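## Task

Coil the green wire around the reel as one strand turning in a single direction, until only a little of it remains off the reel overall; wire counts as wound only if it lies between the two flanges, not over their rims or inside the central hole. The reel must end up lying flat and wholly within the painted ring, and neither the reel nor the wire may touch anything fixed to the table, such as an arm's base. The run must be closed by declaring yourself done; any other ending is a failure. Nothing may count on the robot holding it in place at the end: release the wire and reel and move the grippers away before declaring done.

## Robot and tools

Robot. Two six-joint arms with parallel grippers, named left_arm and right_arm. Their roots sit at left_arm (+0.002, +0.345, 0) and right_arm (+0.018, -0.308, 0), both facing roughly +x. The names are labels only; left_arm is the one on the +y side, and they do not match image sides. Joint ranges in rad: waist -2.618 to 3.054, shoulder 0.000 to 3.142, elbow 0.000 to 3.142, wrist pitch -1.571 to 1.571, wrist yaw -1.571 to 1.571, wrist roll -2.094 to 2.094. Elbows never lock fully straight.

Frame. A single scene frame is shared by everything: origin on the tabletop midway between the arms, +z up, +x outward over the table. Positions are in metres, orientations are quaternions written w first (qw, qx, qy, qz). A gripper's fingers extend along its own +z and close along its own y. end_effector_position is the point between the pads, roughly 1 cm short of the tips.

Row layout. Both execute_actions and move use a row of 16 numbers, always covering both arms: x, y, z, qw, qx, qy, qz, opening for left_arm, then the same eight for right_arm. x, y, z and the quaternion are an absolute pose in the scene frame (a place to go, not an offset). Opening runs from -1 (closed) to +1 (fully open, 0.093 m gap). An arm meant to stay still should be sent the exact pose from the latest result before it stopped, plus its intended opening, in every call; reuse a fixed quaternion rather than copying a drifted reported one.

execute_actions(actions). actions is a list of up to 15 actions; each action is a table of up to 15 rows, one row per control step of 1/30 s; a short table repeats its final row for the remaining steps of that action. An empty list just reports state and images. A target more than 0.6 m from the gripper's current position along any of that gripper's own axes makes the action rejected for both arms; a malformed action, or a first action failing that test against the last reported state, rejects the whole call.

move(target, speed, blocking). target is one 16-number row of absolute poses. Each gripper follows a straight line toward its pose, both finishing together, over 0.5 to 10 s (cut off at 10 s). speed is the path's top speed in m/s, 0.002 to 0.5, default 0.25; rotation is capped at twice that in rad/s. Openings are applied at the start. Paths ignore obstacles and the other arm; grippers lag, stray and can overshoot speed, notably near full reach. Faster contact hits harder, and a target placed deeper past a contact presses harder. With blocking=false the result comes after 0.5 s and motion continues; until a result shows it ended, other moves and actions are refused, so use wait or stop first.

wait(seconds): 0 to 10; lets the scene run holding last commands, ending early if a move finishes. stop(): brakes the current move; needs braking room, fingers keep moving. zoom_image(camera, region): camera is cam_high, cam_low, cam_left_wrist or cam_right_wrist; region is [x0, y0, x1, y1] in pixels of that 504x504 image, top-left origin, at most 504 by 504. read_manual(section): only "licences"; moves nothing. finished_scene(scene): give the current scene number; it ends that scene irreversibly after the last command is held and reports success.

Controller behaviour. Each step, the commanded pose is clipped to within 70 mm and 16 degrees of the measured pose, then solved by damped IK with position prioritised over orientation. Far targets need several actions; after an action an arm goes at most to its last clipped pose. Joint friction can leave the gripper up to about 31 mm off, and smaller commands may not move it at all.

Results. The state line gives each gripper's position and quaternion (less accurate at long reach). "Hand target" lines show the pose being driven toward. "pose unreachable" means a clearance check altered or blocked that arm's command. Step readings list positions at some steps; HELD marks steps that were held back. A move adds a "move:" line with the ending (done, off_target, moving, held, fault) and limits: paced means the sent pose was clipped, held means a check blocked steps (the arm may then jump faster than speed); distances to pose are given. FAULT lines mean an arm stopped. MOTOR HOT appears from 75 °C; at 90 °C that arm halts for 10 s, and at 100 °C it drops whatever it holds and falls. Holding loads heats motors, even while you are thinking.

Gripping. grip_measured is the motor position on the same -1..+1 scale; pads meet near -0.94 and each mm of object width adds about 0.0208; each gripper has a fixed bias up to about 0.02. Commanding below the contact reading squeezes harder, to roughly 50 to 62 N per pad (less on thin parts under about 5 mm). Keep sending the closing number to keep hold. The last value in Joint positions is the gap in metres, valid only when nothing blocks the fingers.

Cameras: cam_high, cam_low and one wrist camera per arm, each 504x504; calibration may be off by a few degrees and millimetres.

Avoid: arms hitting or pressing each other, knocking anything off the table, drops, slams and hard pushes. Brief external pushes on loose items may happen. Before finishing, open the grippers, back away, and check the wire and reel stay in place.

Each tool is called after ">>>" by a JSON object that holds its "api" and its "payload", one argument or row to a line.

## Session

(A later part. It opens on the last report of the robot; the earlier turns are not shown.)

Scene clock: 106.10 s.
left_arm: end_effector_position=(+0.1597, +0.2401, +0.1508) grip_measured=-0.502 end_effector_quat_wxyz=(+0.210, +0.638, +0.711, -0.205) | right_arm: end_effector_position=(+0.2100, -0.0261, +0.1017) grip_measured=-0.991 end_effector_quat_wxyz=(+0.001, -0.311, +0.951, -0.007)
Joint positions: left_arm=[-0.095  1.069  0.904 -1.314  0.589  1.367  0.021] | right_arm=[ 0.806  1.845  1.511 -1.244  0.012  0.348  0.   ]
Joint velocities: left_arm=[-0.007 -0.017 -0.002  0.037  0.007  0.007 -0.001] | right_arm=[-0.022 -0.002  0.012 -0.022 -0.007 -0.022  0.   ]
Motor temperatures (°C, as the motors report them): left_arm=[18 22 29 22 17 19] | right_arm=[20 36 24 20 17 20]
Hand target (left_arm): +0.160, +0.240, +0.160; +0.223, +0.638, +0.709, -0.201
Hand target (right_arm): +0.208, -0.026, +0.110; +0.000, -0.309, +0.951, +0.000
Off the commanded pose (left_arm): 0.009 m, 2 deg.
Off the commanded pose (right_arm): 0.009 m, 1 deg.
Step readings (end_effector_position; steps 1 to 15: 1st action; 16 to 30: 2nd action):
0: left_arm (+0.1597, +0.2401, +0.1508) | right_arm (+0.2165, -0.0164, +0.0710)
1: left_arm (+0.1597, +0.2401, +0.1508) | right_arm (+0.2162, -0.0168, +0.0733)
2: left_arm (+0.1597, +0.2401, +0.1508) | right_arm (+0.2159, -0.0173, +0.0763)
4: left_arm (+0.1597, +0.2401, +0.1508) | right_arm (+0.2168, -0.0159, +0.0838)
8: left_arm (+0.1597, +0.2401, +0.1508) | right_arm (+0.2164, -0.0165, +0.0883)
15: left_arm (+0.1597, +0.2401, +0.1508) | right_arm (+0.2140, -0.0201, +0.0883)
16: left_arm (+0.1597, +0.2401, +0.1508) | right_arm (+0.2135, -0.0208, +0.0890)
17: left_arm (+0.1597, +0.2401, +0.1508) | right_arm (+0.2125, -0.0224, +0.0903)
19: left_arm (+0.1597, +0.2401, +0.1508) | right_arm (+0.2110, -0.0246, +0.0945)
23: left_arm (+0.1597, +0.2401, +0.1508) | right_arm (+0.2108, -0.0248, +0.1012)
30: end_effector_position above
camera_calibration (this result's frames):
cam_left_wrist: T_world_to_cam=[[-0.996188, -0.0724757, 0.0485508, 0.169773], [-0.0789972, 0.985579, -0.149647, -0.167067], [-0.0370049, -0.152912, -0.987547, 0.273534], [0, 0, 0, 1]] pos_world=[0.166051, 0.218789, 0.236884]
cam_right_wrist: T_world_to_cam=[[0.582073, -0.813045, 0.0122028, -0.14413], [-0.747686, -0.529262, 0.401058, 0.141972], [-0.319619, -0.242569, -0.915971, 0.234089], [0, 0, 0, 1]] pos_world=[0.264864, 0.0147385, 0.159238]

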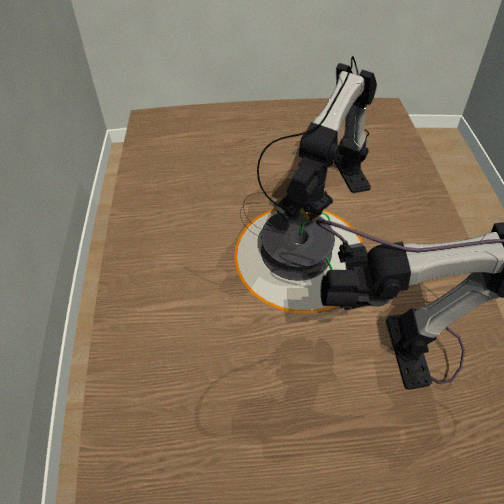

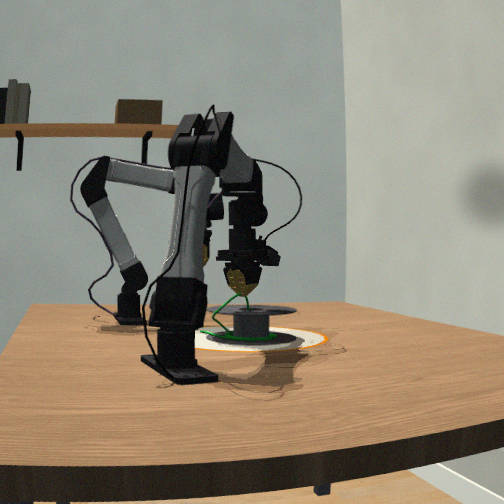

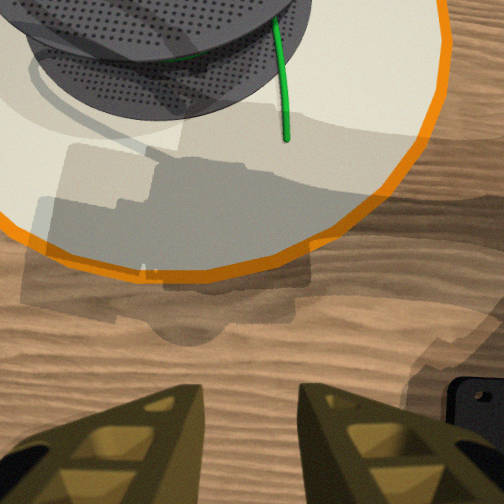

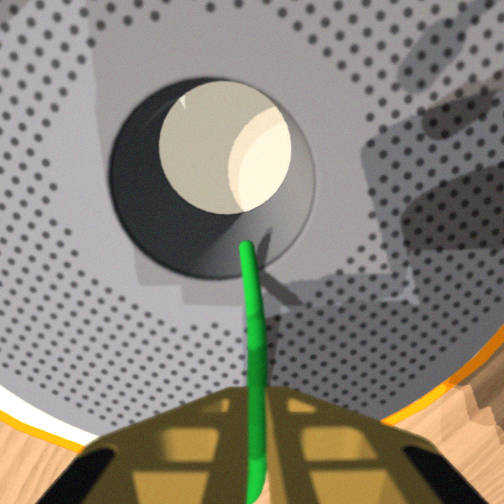

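>>> {"api": "move", "payload": {
  "target": [0.215,0.20,0.14,0,-0.342,0.940,0,-0.9,0.160,-0.115,0.085,0,0.087,0.996,0,-1],
  "speed": 0.15
}}

Scene clock: 116.27 s.
left_arm: end_effector_position=(+0.2130, +0.2017, +0.1399) grip_measured=-0.898 end_effector_quat_wxyz=(+0.002, -0.342, +0.940, -0.008) | right_arm: end_effector_position=(+0.1618, -0.1117, +0.0885) grip_measured=-0.991 end_effector_quat_wxyz=(+0.004, +0.079, +0.997, -0.005)
Joint positions: left_arm=[-0.619  1.491  1.273 -1.338  0.007 -1.29   0.002] | right_arm=[ 0.774  1.48   1.058 -1.154  0.012  1.106  0.   ]
Joint velocities: left_arm=[-0.007 -0.002  0.002 -0.022 -0.081 -0.037 -0.001] | right_arm=[-0.002  0.012 -0.027  0.007  0.022 -0.037  0.   ]
Motor temperatures (°C, as the motors report them): left_arm=[18 22 30 22 16 19] | right_arm=[20 37 25 20 17 20]
Hand target (left_arm): +0.214, +0.201, +0.140; -0.001, -0.342, +0.940, +0.002
Hand target (right_arm): +0.160, -0.115, +0.087; -0.001, +0.087, +0.996, +0.000
Off the commanded pose (left_arm): 0.003 m, 1 deg.
Off the commanded pose (right_arm): 0.005 m, 1 deg.
move: done
camera_calibration (this result's frames):
cam_left_wrist: T_world_to_cam=[[0.635018, -0.770664, 0.0531883, 0.0133004], [-0.710309, -0.555446, 0.432366, 0.237261], [-0.303666, -0.312341, -0.900128, 0.335592], [0, 0, 0, 1]] pos_world=[0.26199, 0.246855, 0.198785]
cam_right_wrist: T_world_to_cam=[[-0.167586, -0.985827, 0.00771394, -0.0831188], [-0.906996, 0.157242, 0.390683, 0.169293], [-0.386359, 0.0584766, -0.920493, 0.230679], [0, 0, 0, 1]] pos_world=[0.228744, -0.12205, 0.14684]

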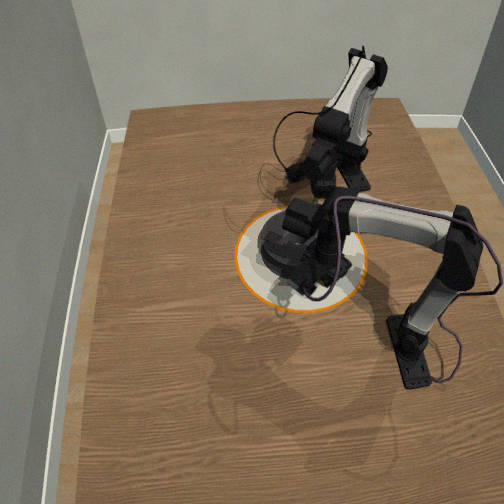

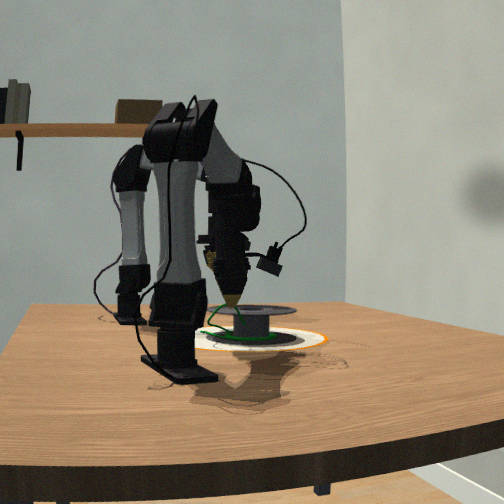

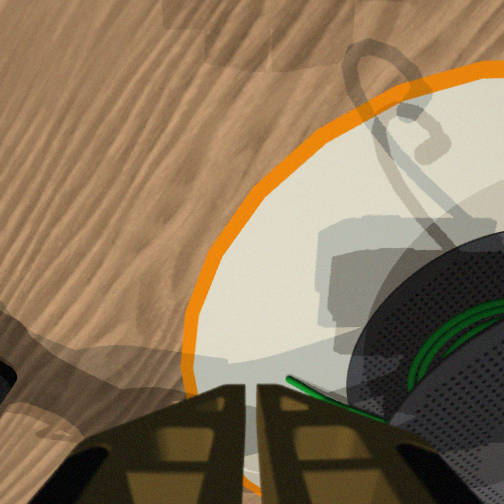

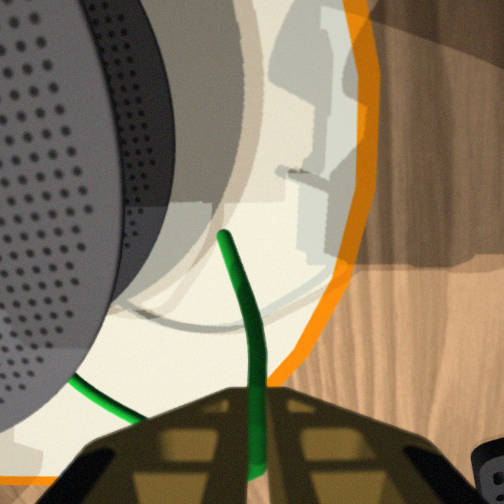

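>>> {"api": "move", "payload": {
  "target": [0.215,0.088,0.085,0,-0.342,0.940,0,-1,0.205,-0.135,0.06,0,0.342,0.940,0,-1],
  "speed": 0.4
}}

>>> {"api": "execute_actions", "payload": {
  "actions": [
    [[0.215,0.088,0.066,0,-0.342,0.940,0,-1,0.225,-0.138,0.035,0,0.40,0.9165,0,-1]],
    [[0.215,0.088,0.062,0,-0.342,0.940,0,-1,0.238,-0.138,0.022,0,0.42,0.9075,0,-1]]
  ]
}}

Scene clock: 118.47 s.
left_arm: end_effector_position=(+0.2076, +0.0968, +0.0857) grip_measured=-0.999 end_effector_quat_wxyz=(-0.007, -0.341, +0.940, +0.011) | right_arm: end_effector_position=(+0.2067, -0.1315, +0.0697) grip_measured=-0.991 end_effector_quat_wxyz=(+0.008, +0.334, +0.942, +0.011)
Joint positions: left_arm=[-0.903  1.798  1.388 -1.187  0.007 -1.572  0.   ] | right_arm=[ 0.582  1.525  1.024 -1.043  0.005  1.437  0.   ]
Joint velocities: left_arm=[ 0.012 -0.002 -0.007  0.022  0.007 -0.022  0.   ] | right_arm=[-0.002 -0.007 -0.007  0.007 -0.022  0.007  0.   ]
Motor temperatures (°C, as the motors report them): left_arm=[18 22 30 22 16 19] | right_arm=[20 37 24 20 17 20]
Hand target (left_arm): +0.213, +0.089, +0.086; -0.000, -0.342, +0.940, +0.001
Hand target (right_arm): +0.204, -0.135, +0.060; -0.003, +0.342, +0.940, +0.002
Off the commanded pose (left_arm): 0.012 m, 2 deg.
Off the commanded pose (right_arm): 0.010 m, 2 deg.
move: off_target (left_arm)
camera_calibration (this result's frames):
cam_left_wrist: T_world_to_cam=[[0.634558, -0.772788, 0.0115681, -0.057307], [-0.698297, -0.566849, 0.437108, 0.196783], [-0.331235, -0.285449, -0.899335, 0.255467], [0, 0, 0, 1]] pos_world=[0.258397, 0.140183, 0.144398]
cam_right_wrist: T_world_to_cam=[[-0.637635, -0.769877, -0.0266719, 0.0329902], [-0.715406, 0.57897, 0.391136, 0.236328], [-0.285684, 0.268483, -0.919946, 0.238646], [0, 0, 0, 1]] pos_world=[0.258284, -0.175501, 0.127985]

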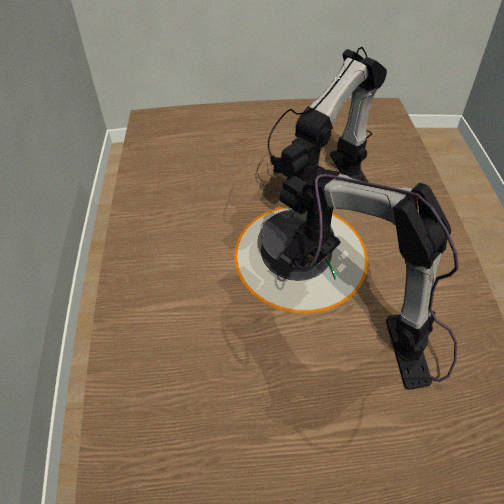

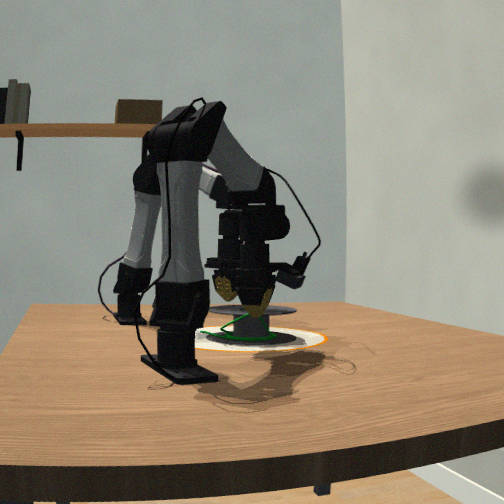

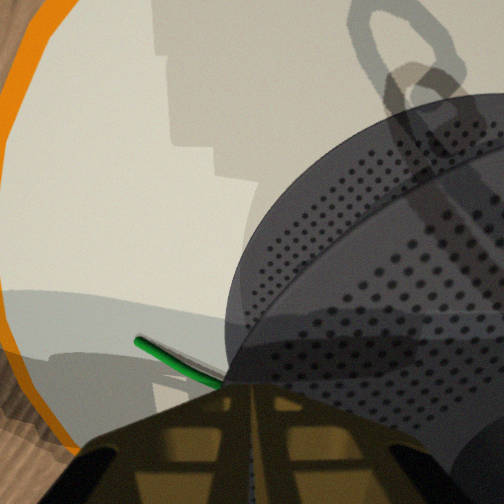

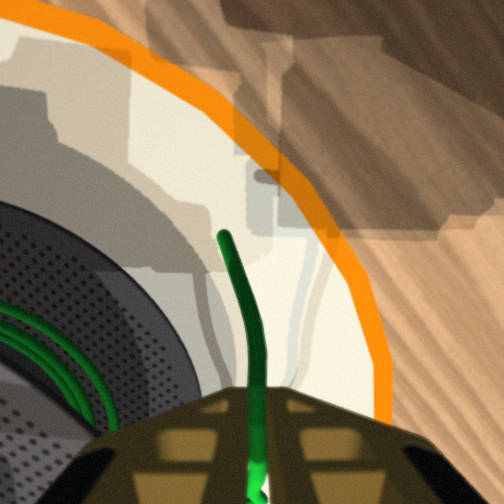

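Scene clock: 119.47 s.
left_arm: end_effector_position=(+0.2117, +0.0919, +0.0764) grip_measured=-0.999 end_effector_quat_wxyz=(-0.004, -0.341, +0.940, +0.002) | right_arm: end_effector_position=(+0.2354, -0.1365, +0.0287) grip_measured=-0.991 end_effector_quat_wxyz=(+0.001, +0.413, +0.911, +0.003)
Joint positions: left_arm=[-0.903  1.811  1.366 -1.133  0.007 -1.572  0.   ] | right_arm=[ 0.494  1.669  0.999 -0.895 -0.001  1.519  0.   ]
Joint velocities: left_arm=[ 0.012 -0.002  0.017  0.051 -0.066  0.007  0.   ] | right_arm=[-0.017  0.002 -0.002 -0.007  0.007 -0.051  0.   ]
Motor temperatures (°C, as the motors report them): left_arm=[18 22 30 22 16 19] | right_arm=[20 37 24 20 17 20]
Hand target (left_arm): +0.214, +0.088, +0.063; -0.000, -0.342, +0.940, +0.000
Hand target (right_arm): +0.237, -0.138, +0.022; -0.001, +0.420, +0.908, +0.000
Off the commanded pose (left_arm): 0.015 m, 1 deg.
Off the commanded pose (right_arm): 0.007 m, 1 deg.
Step readings (end_effector_position; steps 1 to 15: 1st action; 16 to 30: 2nd action):
0: left_arm (+0.2076, +0.0968, +0.0857) | right_arm (+0.2067, -0.1315, +0.0697)
1: left_arm (+0.2083, +0.0959, +0.0847) | right_arm (+0.2086, -0.1317, +0.0676)
2: left_arm (+0.2094, +0.0946, +0.0832) | right_arm (+0.2129, -0.1330, +0.0635)
4: left_arm (+0.2106, +0.0932, +0.0791) | right_arm (+0.2191, -0.1375, +0.0525)
8: left_arm (+0.2116, +0.0919, +0.0764) | right_arm (+0.2207, -0.1394, +0.0426)
15: left_arm (+0.2116, +0.0919, +0.0764) | right_arm (+0.2236, -0.1370, +0.0426)
16: left_arm (+0.2117, +0.0919, +0.0764) | right_arm (+0.2245, -0.1369, +0.0415)
17: left_arm (+0.2117, +0.0919, +0.0764) | right_arm (+0.2270, -0.1371, +0.0392)
19: left_arm (+0.2117, +0.0919, +0.0764) | right_arm (+0.2307, -0.1385, +0.0333)
23: left_arm (+0.2117, +0.0919, +0.0764) | right_arm (+0.2334, -0.1381, +0.0287)
30: end_effector_position above
camera_calibration (this result's frames):
cam_left_wrist: T_world_to_cam=[[0.63458, -0.772219, 0.0313968, -0.0652202], [-0.703636, -0.560463, 0.436781, 0.201477], [-0.319694, -0.299264, -0.89902, 0.245896], [0, 0, 0, 1]] pos_world=[0.261765, 0.136144, 0.135111]
cam_right_wrist: T_world_to_cam=[[-0.759067, -0.650976, -0.00690418, 0.090622], [-0.598853, 0.694051, 0.399586, 0.26383], [-0.255329, 0.307447, -0.91667, 0.208494], [0, 0, 0, 1]] pos_world=[0.280018, -0.18822, 0.0863229]

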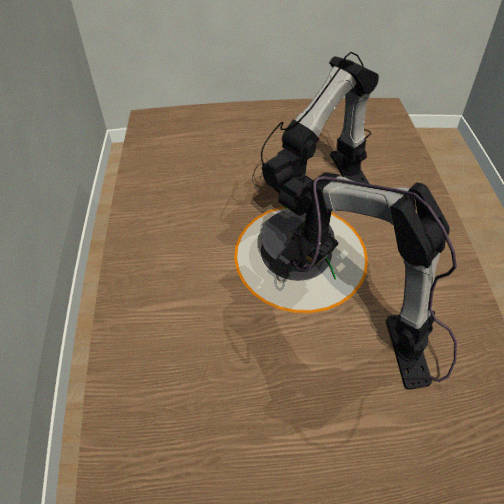

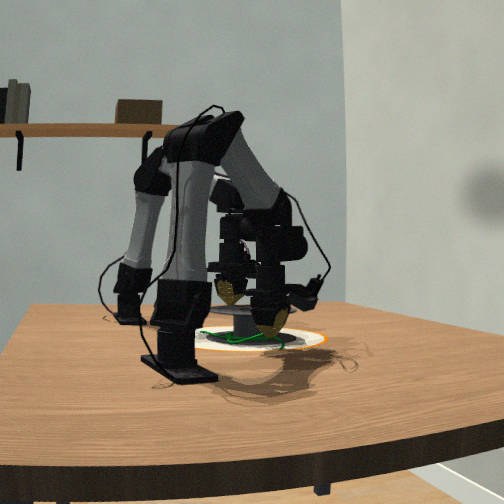

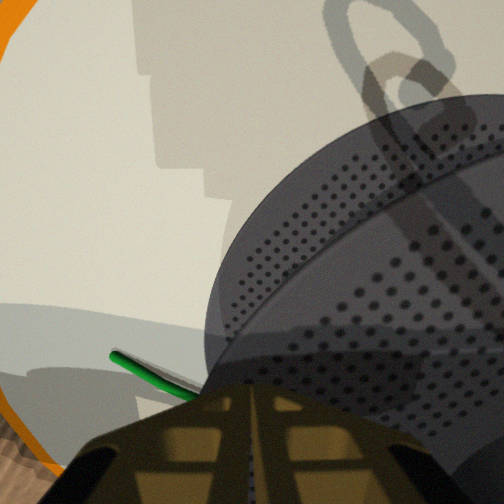

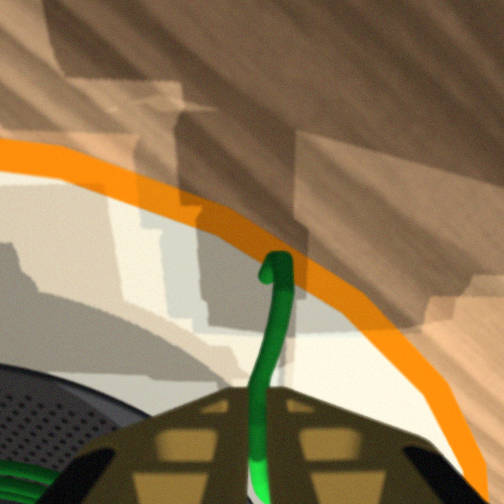

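>>> {"api": "zoom_image", "payload": {
  "camera": "cam_low",
  "region": [170, 280, 350, 380]
}}

Region (170, 280, 350, 380) of cam_low's 504x504 image, scaled by 2.800, with more detail than that image has.

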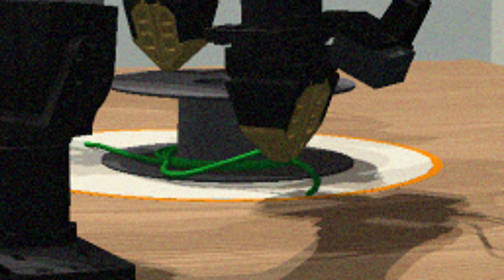

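>>> {"api": "execute_actions", "payload": {
  "actions": [
    [[0.214,0.088,0.064,0,-0.342,0.940,0,-1,0.265,-0.138,0.028,0,0.34,0.940,0,-1]],
    [[0.214,0.088,0.064,0,-0.342,0.940,0,-1,0.290,-0.130,0.026,0,0.26,0.9656,0,-1]],
    [[0.214,0.088,0.064,0,-0.342,0.940,0,-1,0.305,-0.120,0.026,0,0.216,0.9763,0,-1]]
  ]
}}

>>> {"api": "zoom_image", "payload": {
  "camera": "cam_low",
  "region": [170, 280, 370, 380]
}}

Scene clock: 121.87 s.
left_arm: end_effector_position=(+0.2117, +0.0919, +0.0764) grip_measured=-0.999 end_effector_quat_wxyz=(-0.004, -0.342, +0.940, +0.002) | right_arm: end_effector_position=(+0.3005, -0.1185, +0.0273) grip_measured=-0.991 end_effector_quat_wxyz=(+0.002, +0.216, +0.976, +0.004)
Joint positions: left_arm=[-0.903  1.811  1.366 -1.133  0.007 -1.574  0.   ] | right_arm=[ 0.416  1.892  1.269 -0.938 -0.003  1.025  0.   ]
Joint velocities: left_arm=[-0.007 -0.002 -0.007  0.007  0.037  0.066  0.   ] | right_arm=[-0.007 -0.002 -0.012 -0.037 -0.022 -0.022  0.   ]
Motor temperatures (°C, as the motors report them): left_arm=[18 23 29 22 16 19] | right_arm=[20 36 25 20 17 20]
Hand target (left_arm): +0.214, +0.088, +0.064; -0.000, -0.342, +0.940, +0.000
Hand target (right_arm): +0.305, -0.120, +0.026; +0.000, +0.216, +0.976, +0.000
Off the commanded pose (left_arm): 0.013 m, 1 deg.
Off the commanded pose (right_arm): 0.005 m, 1 deg.
Step readings (end_effector_position; steps 1 to 15: 1st action; 16 to 30: 2nd action; 31 to 45: 3rd action):
0: left_arm (+0.2117, +0.0919, +0.0764) | right_arm (+0.2361, -0.1360, +0.0287)
1: left_arm (+0.2117, +0.0919, +0.0764) | right_arm (+0.2376, -0.1367, +0.0291)
2: left_arm (+0.2117, +0.0919, +0.0764) | right_arm (+0.2430, -0.1370, +0.0294)
4: left_arm (+0.2117, +0.0919, +0.0764) | right_arm (+0.2550, -0.1375, +0.0296)
8: left_arm (+0.2117, +0.0919, +0.0764) | right_arm (+0.2608, -0.1381, +0.0288)
15: left_arm (+0.2117, +0.0919, +0.0764) | right_arm (+0.2607, -0.1381, +0.0286)
16: left_arm (+0.2117, +0.0919, +0.0764) | right_arm (+0.2619, -0.1379, +0.0290)
17: left_arm (+0.2117, +0.0919, +0.0764) | right_arm (+0.2671, -0.1357, +0.0290)
19: left_arm (+0.2117, +0.0919, +0.0764) | right_arm (+0.2791, -0.1307, +0.0280)
23: left_arm (+0.2117, +0.0919, +0.0764) | right_arm (+0.2849, -0.1290, +0.0262)
30: left_arm (+0.2117, +0.0919, +0.0764) | right_arm (+0.2853, -0.1288, +0.0266)
31: left_arm (+0.2117, +0.0919, +0.0764) | right_arm (+0.2859, -0.1283, +0.0272)
32: left_arm (+0.2117, +0.0919, +0.0764) | right_arm (+0.2895, -0.1259, +0.0275)
34: left_arm (+0.2117, +0.0919, +0.0764) | right_arm (+0.2975, -0.1206, +0.0275)
38: left_arm (+0.2117, +0.0919, +0.0764) | right_arm (+0.3007, -0.1184, +0.0272)
45: end_effector_position above
camera_calibration (this result's frames):
cam_left_wrist: T_world_to_cam=[[0.635758, -0.77125, 0.0313868, -0.0655577], [-0.702781, -0.561542, 0.436773, 0.201396], [-0.319236, -0.29974, -0.899024, 0.245843], [0, 0, 0, 1]] pos_world=[0.261698, 0.13622, 0.135112]
cam_right_wrist: T_world_to_cam=[[-0.430707, -0.902425, -0.0109672, 0.0233164], [-0.830603, 0.391616, 0.395897, 0.324802], [-0.352973, 0.179625, -0.918229, 0.232567], [0, 0, 0, 1]] pos_world=[0.361914, -0.147931, 0.0852172]

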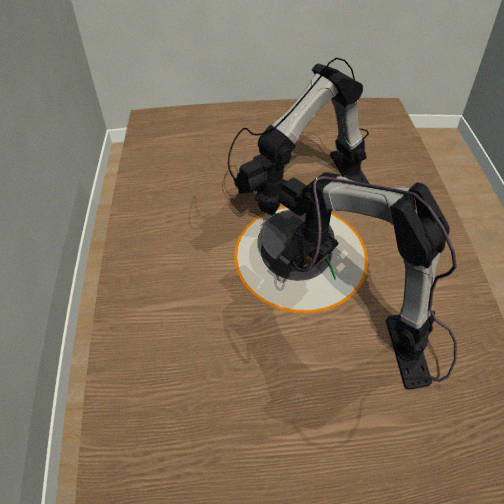

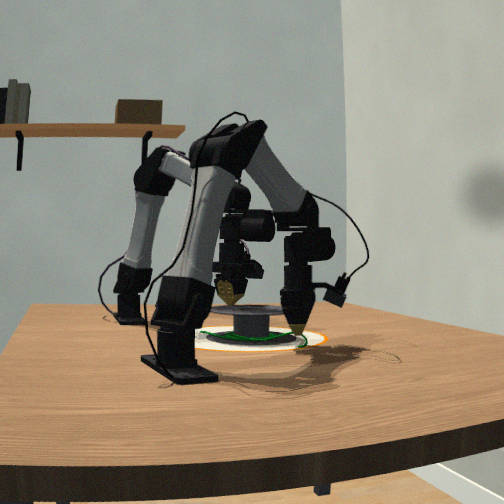

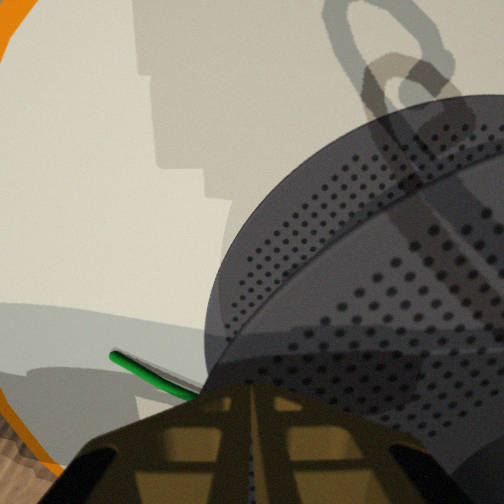

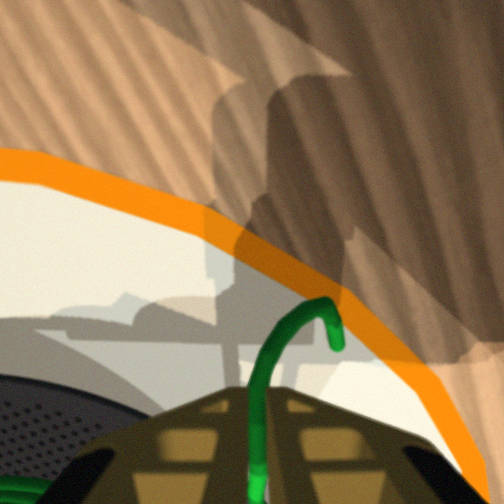

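Region (170, 280, 370, 380) of cam_low's 504x504 image, scaled by 2.520, with more detail than that image has.

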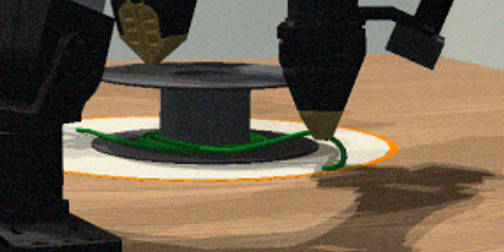

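>>> {"api": "execute_actions", "payload": {
  "actions": [
    [[0.214,0.088,0.062,0,-0.342,0.940,0,-1,0.328,-0.105,0.026,0,0.11,0.994,0,-1]],
    [[0.214,0.088,0.062,0,-0.342,0.940,0,-1,0.350,-0.085,0.026,0,0,1,0,-1]]
  ]
}}

>>> {"api": "zoom_image", "payload": {
  "camera": "cam_low",
  "region": [170, 280, 370, 380]
}}

Scene clock: 123.53 s.
left_arm: end_effector_position=(+0.2124, +0.0910, +0.0761) grip_measured=-0.999 end_effector_quat_wxyz=(-0.003, -0.342, +0.940, -0.001) | right_arm: end_effector_position=(+0.3479, -0.0866, +0.0280) grip_measured=-0.991 end_effector_quat_wxyz=(+0.003, +0.009, +1.000, +0.004)
Joint positions: left_arm=[-0.903  1.811  1.365 -1.127  0.007 -1.574  0.   ] | right_arm=[ 0.416  2.098  1.571 -1.035 -0.004  0.607  0.   ]
Joint velocities: left_arm=[ 0.002 -0.027  0.027 -0.037 -0.037  0.022  0.   ] | right_arm=[-0.017 -0.002 -0.027  0.007  0.022 -0.066  0.   ]
Motor temperatures (°C, as the motors report them): left_arm=[18 23 29 22 16 19] | right_arm=[20 36 25 20 17 20]
Hand target (left_arm): +0.214, +0.088, +0.062; -0.000, -0.342, +0.940, +0.000
Hand target (right_arm): +0.350, -0.085, +0.025; +0.000, +0.000, +1.000, +0.000
Off the commanded pose (left_arm): 0.015 m, 0 deg.
Off the commanded pose (right_arm): 0.003 m, 1 deg.
Step readings (end_effector_position; steps 1 to 15: 1st action; 16 to 30: 2nd action):
0: left_arm (+0.2117, +0.0919, +0.0764) | right_arm (+0.3003, -0.1186, +0.0273)
1: left_arm (+0.2116, +0.0920, +0.0762) | right_arm (+0.3014, -0.1180, +0.0280)
2: left_arm (+0.2116, +0.0920, +0.0762) | right_arm (+0.3067, -0.1144, +0.0286)
4: left_arm (+0.2116, +0.0920, +0.0762) | right_arm (+0.3190, -0.1062, +0.0284)
8: left_arm (+0.2116, +0.0920, +0.0762) | right_arm (+0.3253, -0.1020, +0.0272)
15: left_arm (+0.2116, +0.0920, +0.0762) | right_arm (+0.3240, -0.1028, +0.0278)
16: left_arm (+0.2116, +0.0920, +0.0762) | right_arm (+0.3251, -0.1021, +0.0286)
17: left_arm (+0.2116, +0.0920, +0.0762) | right_arm (+0.3308, -0.0982, +0.0292)
19: left_arm (+0.2116, +0.0920, +0.0762) | right_arm (+0.3441, -0.0893, +0.0290)
23: left_arm (+0.2124, +0.0910, +0.0761) | right_arm (+0.3497, -0.0854, +0.0272)
30: end_effector_position above
camera_calibration (this result's frames):
cam_left_wrist: T_world_to_cam=[[0.636238, -0.770636, 0.0363381, -0.0672266], [-0.703739, -0.560417, 0.436673, 0.201652], [-0.316151, -0.3034, -0.898886, 0.245223], [0, 0, 0, 1]] pos_world=[0.26221, 0.135603, 0.134814]
cam_right_wrist: T_world_to_cam=[[-0.0275657, -0.999573, -0.00968801, -0.0760957], [-0.919124, 0.0215345, 0.39338, 0.350214], [-0.393003, 0.0197483, -0.919325, 0.244341], [0, 0, 0, 1]] pos_world=[0.415819, -0.0884302, 0.0861247]

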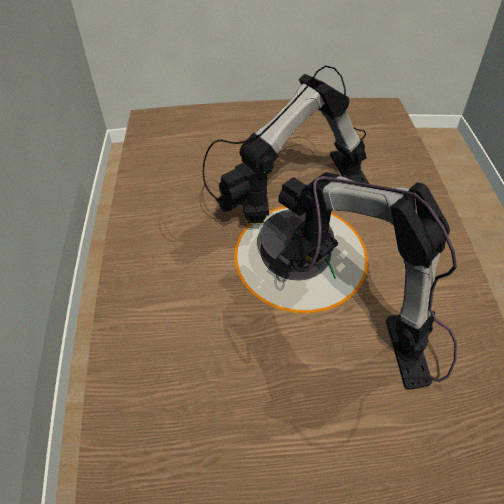

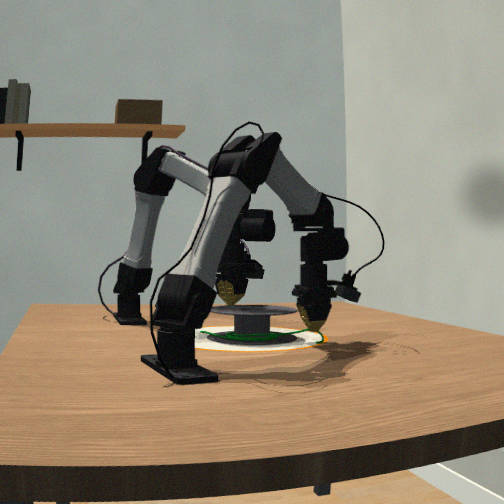

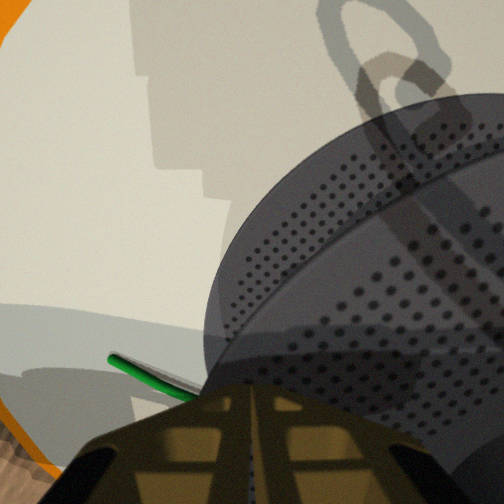

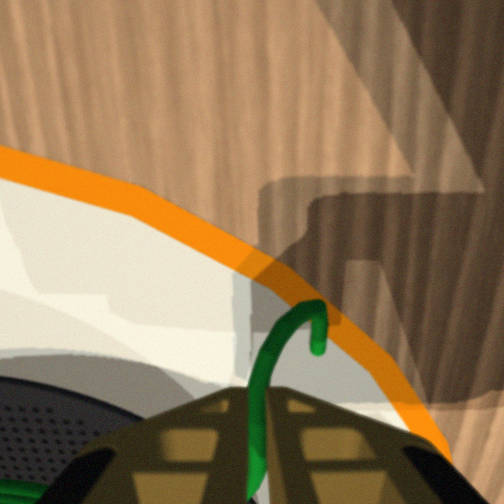

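Region (170, 280, 370, 380) of cam_low's 504x504 image, scaled by 2.520, with more detail than that image has.

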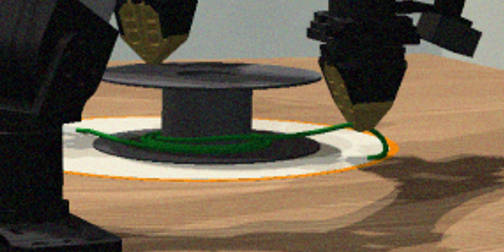

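>>> {"api": "execute_actions", "payload": {
  "actions": [
    [[0.210,0.085,0.105,0,-0.342,0.940,0,-1,0.348,-0.087,0.026,0,0,1,0,-1]],
    [[0.185,0.060,0.115,0,-0.4226,0.9063,0,1,0.348,-0.087,0.026,0,0,1,0,-1]],
    [[0.178,0.054,0.105,0,-0.4226,0.9063,0,1,0.348,-0.087,0.026,0,0,1,0,-1]]
  ]
}}

Scene clock: 133.60 s.
left_arm: end_effector_position=(+0.1781, +0.0567, +0.1128) grip_measured=+0.991 end_effector_quat_wxyz=(-0.001, -0.423, +0.906, -0.005) | right_arm: end_effector_position=(+0.3473, -0.0870, +0.0281) grip_measured=-0.991 end_effector_quat_wxyz=(+0.002, +0.003, +1.000, +0.003)
Joint positions: left_arm=[-1.048  1.813  1.514 -1.263  0.004 -1.893  0.093] | right_arm=[ 0.416  2.098  1.571 -1.038 -0.004  0.596  0.   ]
Joint velocities: left_arm=[-0.007 -0.012 -0.007  0.051 -0.037 -0.051 -0.001] | right_arm=[-0.012  0.007 -0.002  0.081 -0.007  0.037  0.   ]
Motor temperatures (°C, as the motors report them): left_arm=[18 24 29 21 16 19] | right_arm=[20 38 26 20 17 20]
Hand target (left_arm): +0.178, +0.054, +0.105; +0.000, -0.423, +0.906, +0.000
Hand target (right_arm): +0.348, -0.087, +0.026; +0.000, +0.000, +1.000, +0.000
Off the commanded pose (left_arm): 0.008 m, 1 deg.
Off the commanded pose (right_arm): 0.002 m, 1 deg.
Step readings (end_effector_position; steps 1 to 15: 1st action; 16 to 30: 2nd action; 31 to 45: 3rd action):
0: left_arm (+0.2124, +0.0910, +0.0761) | right_arm (+0.3473, -0.0870, +0.0281)
1: left_arm (+0.2122, +0.0907, +0.0795) | right_arm (+0.3473, -0.0870, +0.0281)
2: left_arm (+0.2122, +0.0895, +0.0835) | right_arm (+0.3473, -0.0870, +0.0281)
4: left_arm (+0.2143, +0.0839, +0.0929) | right_arm (+0.3473, -0.0870, +0.0281)
8: left_arm (+0.2146, +0.0813, +0.0984) | right_arm (+0.3473, -0.0870, +0.0281)
15: left_arm (+0.2114, +0.0852, +0.0983) | right_arm (+0.3473, -0.0870, +0.0281)
16: left_arm (+0.2093, +0.0837, +0.0996) | right_arm (+0.3473, -0.0870, +0.0281)
17: left_arm (+0.2046, +0.0796, +0.1015) | right_arm (+0.3473, -0.0870, +0.0281)
19: left_arm (+0.1932, +0.0673, +0.1068) | right_arm (+0.3473, -0.0870, +0.0281)
23: left_arm (+0.1842, +0.0568, +0.1125) | right_arm (+0.3473, -0.0870, +0.0281)
30: left_arm (+0.1827, +0.0596, +0.1128) | right_arm (+0.3473, -0.0870, +0.0281)
31: left_arm (+0.1823, +0.0593, +0.1128) | right_arm (+0.3473, -0.0870, +0.0281)
32: left_arm (+0.1815, +0.0588, +0.1128) | right_arm (+0.3473, -0.0870, +0.0281)
34: left_arm (+0.1796, +0.0576, +0.1128) | right_arm (+0.3473, -0.0870, +0.0281)
38: left_arm (+0.1781, +0.0567, +0.1128) | right_arm (+0.3473, -0.0870, +0.0281)
45: end_effector_position above
camera_calibration (this result's frames):
cam_left_wrist: T_world_to_cam=[[0.759496, -0.648932, 0.0453253, -0.102991], [-0.599341, -0.670962, 0.436579, 0.129995], [-0.252898, -0.358745, -0.898524, 0.24879], [0, 0, 0, 1]] pos_world=[0.219052, 0.10964, 0.171459]
cam_right_wrist: T_world_to_cam=[[-0.0165281, -0.999832, -0.00788623, -0.0804144], [-0.918342, 0.0120606, 0.395604, 0.348486], [-0.395443, 0.0137808, -0.918387, 0.244498], [0, 0, 0, 1]] pos_world=[0.415385, -0.0879732, 0.0860469]

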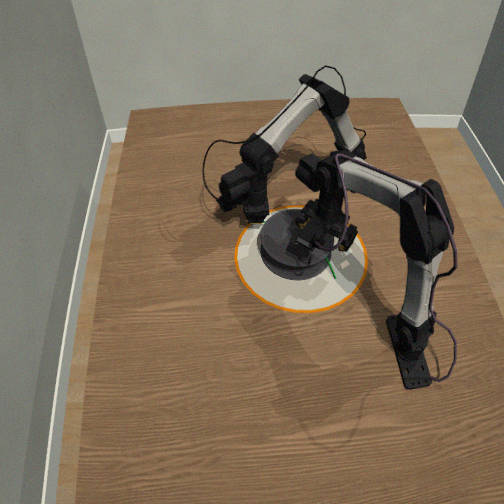

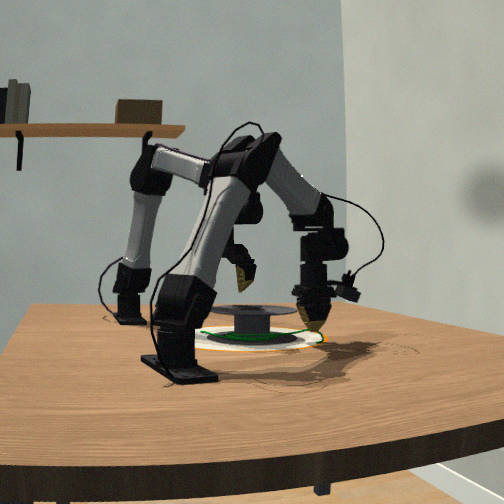

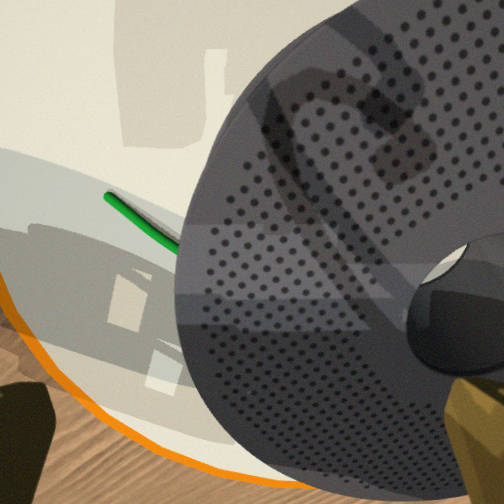

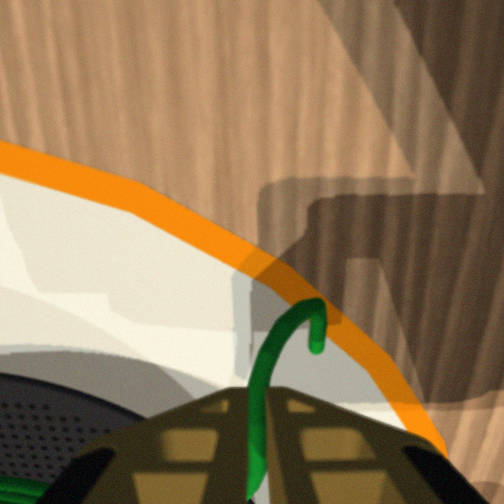

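>>> {"api": "execute_actions", "payload": {
  "actions": [
    [[0.187,0.041,0.098,0,-0.4226,0.9063,0,1,0.348,-0.087,0.026,0,0,1,0,-1]],
    [[0.187,0.041,0.082,0,-0.4226,0.9063,0,1,0.348,-0.087,0.026,0,0,1,0,-1]]
  ]
}}

Scene clock: 136.17 s.
left_arm: end_effector_position=(+0.1871, +0.0421, +0.0915) grip_measured=+0.991 end_effector_quat_wxyz=(-0.001, -0.423, +0.906, -0.006) | right_arm: end_effector_position=(+0.3473, -0.0870, +0.0281) grip_measured=-0.991 end_effector_quat_wxyz=(+0.002, +0.003, +1.000, +0.003)
Joint positions: left_arm=[-1.048  1.885  1.523 -1.198  0.004 -1.895  0.093] | right_arm=[ 0.416  2.098  1.571 -1.038 -0.004  0.596  0.   ]
Joint velocities: left_arm=[-0.012 -0.002 -0.002  0.037  0.007 -0.022  0.   ] | right_arm=[-0.012  0.007 -0.012  0.022 -0.007  0.007  0.   ]
Motor temperatures (°C, as the motors report them): left_arm=[18 24 29 21 16 19] | right_arm=[20 38 26 20 17 20]
Hand target (left_arm): +0.187, +0.041, +0.082; -0.000, -0.422, +0.906, -0.000
Hand target (right_arm): +0.348, -0.087, +0.026; +0.000, +0.000, +1.000, +0.000
Off the commanded pose (left_arm): 0.010 m, 1 deg.
Off the commanded pose (right_arm): 0.002 m, 1 deg.
Step readings (end_effector_position; steps 1 to 15: 1st action; 16 to 30: 2nd action):
0: left_arm (+0.1781, +0.0567, +0.1128) | right_arm (+0.3473, -0.0870, +0.0281)
1: left_arm (+0.1785, +0.0560, +0.1120) | right_arm (+0.3473, -0.0870, +0.0281)
2: left_arm (+0.1801, +0.0536, +0.1106) | right_arm (+0.3473, -0.0870, +0.0281)
4: left_arm (+0.1825, +0.0496, +0.1048) | right_arm (+0.3473, -0.0870, +0.0281)
8: left_arm (+0.1827, +0.0493, +0.0962) | right_arm (+0.3473, -0.0870, +0.0281)
15: left_arm (+0.1827, +0.0493, +0.0960) | right_arm (+0.3473, -0.0870, +0.0281)
16: left_arm (+0.1831, +0.0486, +0.0953) | right_arm (+0.3473, -0.0870, +0.0281)
17: left_arm (+0.1838, +0.0475, +0.0943) | right_arm (+0.3473, -0.0870, +0.0281)
19: left_arm (+0.1846, +0.0462, +0.0921) | right_arm (+0.3473, -0.0870, +0.0281)
23: left_arm (+0.1860, +0.0440, +0.0915) | right_arm (+0.3473, -0.0870, +0.0281)
30: end_effector_position above
camera_calibration (this result's frames):
cam_left_wrist: T_world_to_cam=[[0.760458, -0.647727, 0.0464022, -0.118719], [-0.598571, -0.671449, 0.436887, 0.134711], [-0.251827, -0.360009, -0.898319, 0.226457], [0, 0, 0, 1]] pos_world=[0.227942, 0.0950808, 0.150086]
cam_right_wrist: T_world_to_cam=[[-0.0165281, -0.999832, -0.00788623, -0.0804144], [-0.918342, 0.0120606, 0.395604, 0.348486], [-0.395443, 0.0137808, -0.918387, 0.244498], [0, 0, 0, 1]] pos_world=[0.415385, -0.0879732, 0.0860469]

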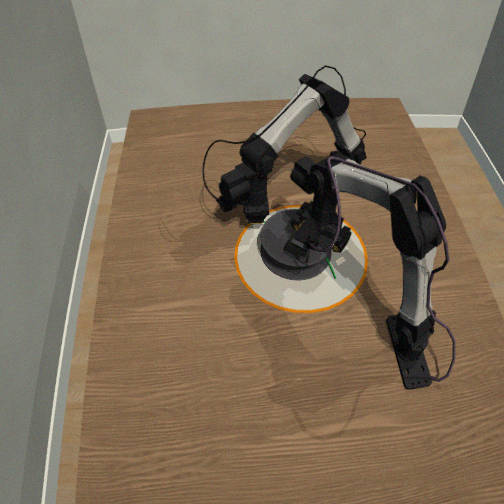

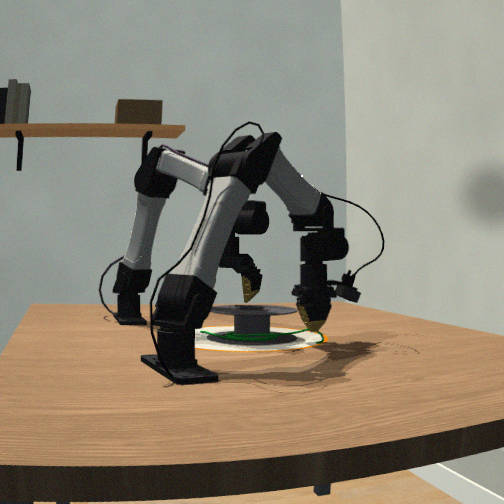

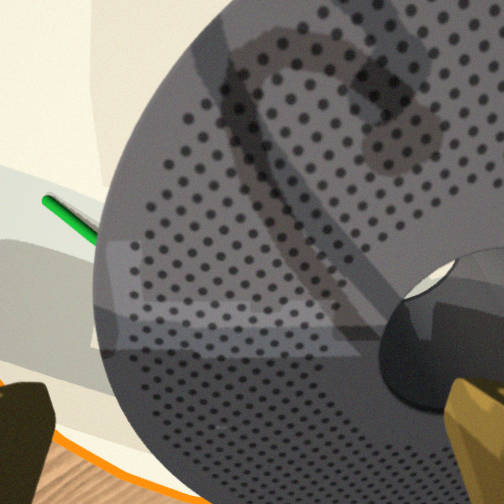

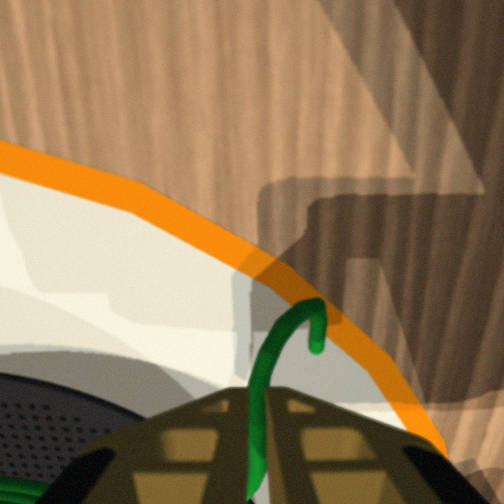

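>>> {"api": "execute_actions", "payload": {
  "actions": [
    [[0.187,0.041,0.066,0,-0.4226,0.9063,0,1,0.348,-0.087,0.026,0,0,1,0,-1]],
    [[0.187,0.041,0.052,0,-0.4226,0.9063,0,1,0.348,-0.087,0.026,0,0,1,0,-1]],
    [[0.187,0.041,0.052,0,-0.4226,0.9063,0,0.7,0.348,-0.087,0.026,0,0,1,0,-1],[0.187,0.041,0.052,0,-0.4226,0.9063,0,0.62,0.348,-0.087,0.026,0,0,1,0,-1],[0.187,0.041,0.052,0,-0.4226,0.9063,0,0.55,0.348,-0.087,0.026,0,0,1,0,-1],[0.187,0.041,0.052,0,-0.4226,0.9063,0,0.48,0.348,-0.087,0.026,0,0,1,0,-1],[0.187,0.041,0.052,0,-0.4226,0.9063,0,0.42,0.348,-0.087,0.026,0,0,1,0,-1]]
  ]
}}

Scene clock: 138.43 s.
left_arm: end_effector_position=(+0.1877, +0.0413, +0.0599) grip_measured=+0.458 end_effector_quat_wxyz=(-0.001, -0.424, +0.906, -0.005) | right_arm: end_effector_position=(+0.3473, -0.0870, +0.0281) grip_measured=-0.991 end_effector_quat_wxyz=(+0.002, +0.003, +1.000, +0.003)
Joint positions: left_arm=[-1.048  1.912  1.431 -1.081  0.003 -1.897  0.067] | right_arm=[ 0.416  2.098  1.571 -1.038 -0.004  0.596  0.   ]
Joint velocities: left_arm=[-0.007  0.002 -0.017 -0.022  0.007 -0.007  0.001] | right_arm=[-0.007  0.017 -0.007 -0.007 -0.022  0.007  0.   ]
Motor temperatures (°C, as the motors report them): left_arm=[18 24 29 21 16 19] | right_arm=[20 38 26 20 17 20]
Hand target (left_arm): +0.187, +0.041, +0.052; -0.000, -0.423, +0.906, -0.000
Hand target (right_arm): +0.348, -0.087, +0.026; +0.000, +0.000, +1.000, +0.000
Off the commanded pose (left_arm): 0.008 m, 1 deg.
Off the commanded pose (right_arm): 0.002 m, 1 deg.
Step readings (end_effector_position; steps 1 to 15: 1st action; 16 to 30: 2nd action; 31 to 45: 3rd action):
0: left_arm (+0.1873, +0.0417, +0.0915) | right_arm (+0.3473, -0.0870, +0.0281)
1: left_arm (+0.1874, +0.0416, +0.0893) | right_arm (+0.3473, -0.0870, +0.0281)
2: left_arm (+0.1873, +0.0418, +0.0865) | right_arm (+0.3473, -0.0870, +0.0281)
4: left_arm (+0.1855, +0.0447, +0.0787) | right_arm (+0.3473, -0.0870, +0.0281)
8: left_arm (+0.1851, +0.0454, +0.0728) | right_arm (+0.3473, -0.0870, +0.0281)
15: left_arm (+0.1866, +0.0429, +0.0728) | right_arm (+0.3473, -0.0870, +0.0281)
16: left_arm (+0.1868, +0.0426, +0.0712) | right_arm (+0.3473, -0.0870, +0.0281)
17: left_arm (+0.1869, +0.0425, +0.0692) | right_arm (+0.3473, -0.0870, +0.0281)
19: left_arm (+0.1859, +0.0441, +0.0639) | right_arm (+0.3473, -0.0870, +0.0281)
23: left_arm (+0.1857, +0.0443, +0.0599) | right_arm (+0.3473, -0.0870, +0.0281)
30: left_arm (+0.1870, +0.0422, +0.0599) | right_arm (+0.3473, -0.0870, +0.0281)
31: left_arm (+0.1871, +0.0421, +0.0599) | right_arm (+0.3473, -0.0870, +0.0281)
32: left_arm (+0.1874, +0.0417, +0.0599) | right_arm (+0.3473, -0.0870, +0.0281)
34: left_arm (+0.1877, +0.0413, +0.0599) | right_arm (+0.3473, -0.0870, +0.0281)
38: left_arm (+0.1877, +0.0413, +0.0599) | right_arm (+0.3473, -0.0870, +0.0281)
45: end_effector_position above
camera_calibration (this result's frames):
cam_left_wrist: T_world_to_cam=[[0.761951, -0.646057, 0.0451758, -0.118455], [-0.596952, -0.673561, 0.43585, 0.148229], [-0.251155, -0.359064, -0.898885, 0.19783], [0, 0, 0, 1]] pos_world=[0.228429, 0.0943459, 0.118572]
cam_right_wrist: T_world_to_cam=[[-0.0165281, -0.999832, -0.00788623, -0.0804144], [-0.918342, 0.0120606, 0.395604, 0.348486], [-0.395443, 0.0137808, -0.918387, 0.244498], [0, 0, 0, 1]] pos_world=[0.415385, -0.0879732, 0.0860469]

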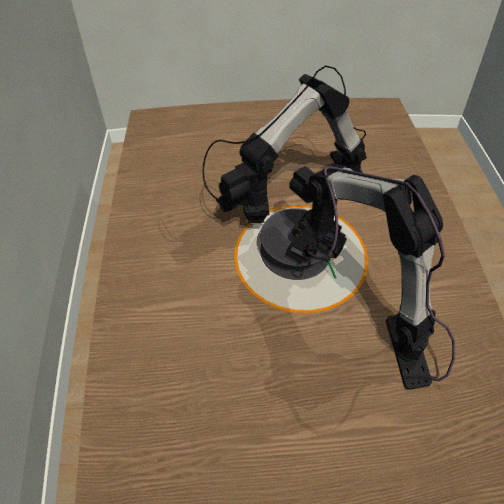

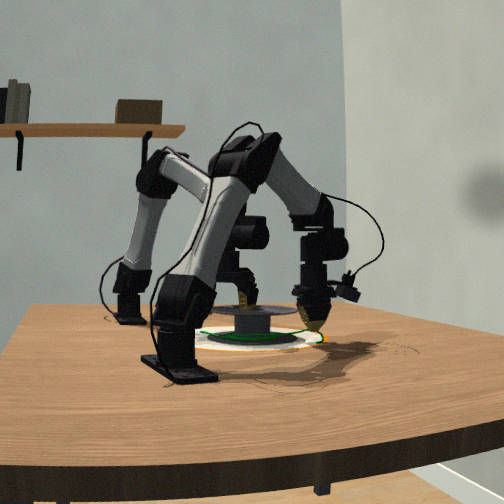

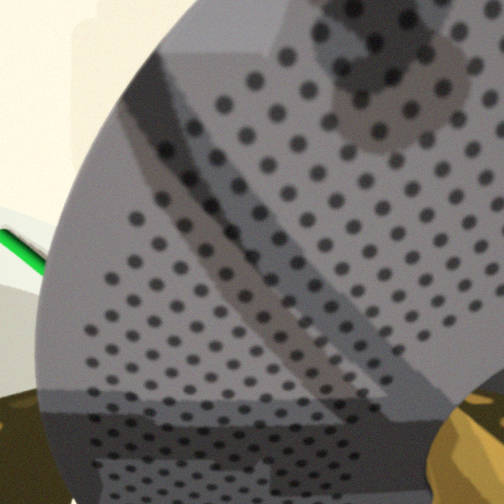

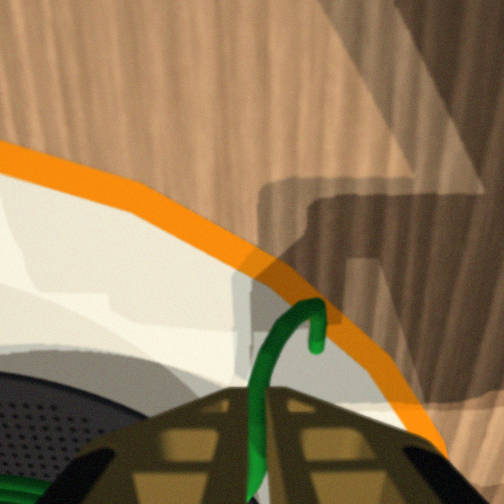

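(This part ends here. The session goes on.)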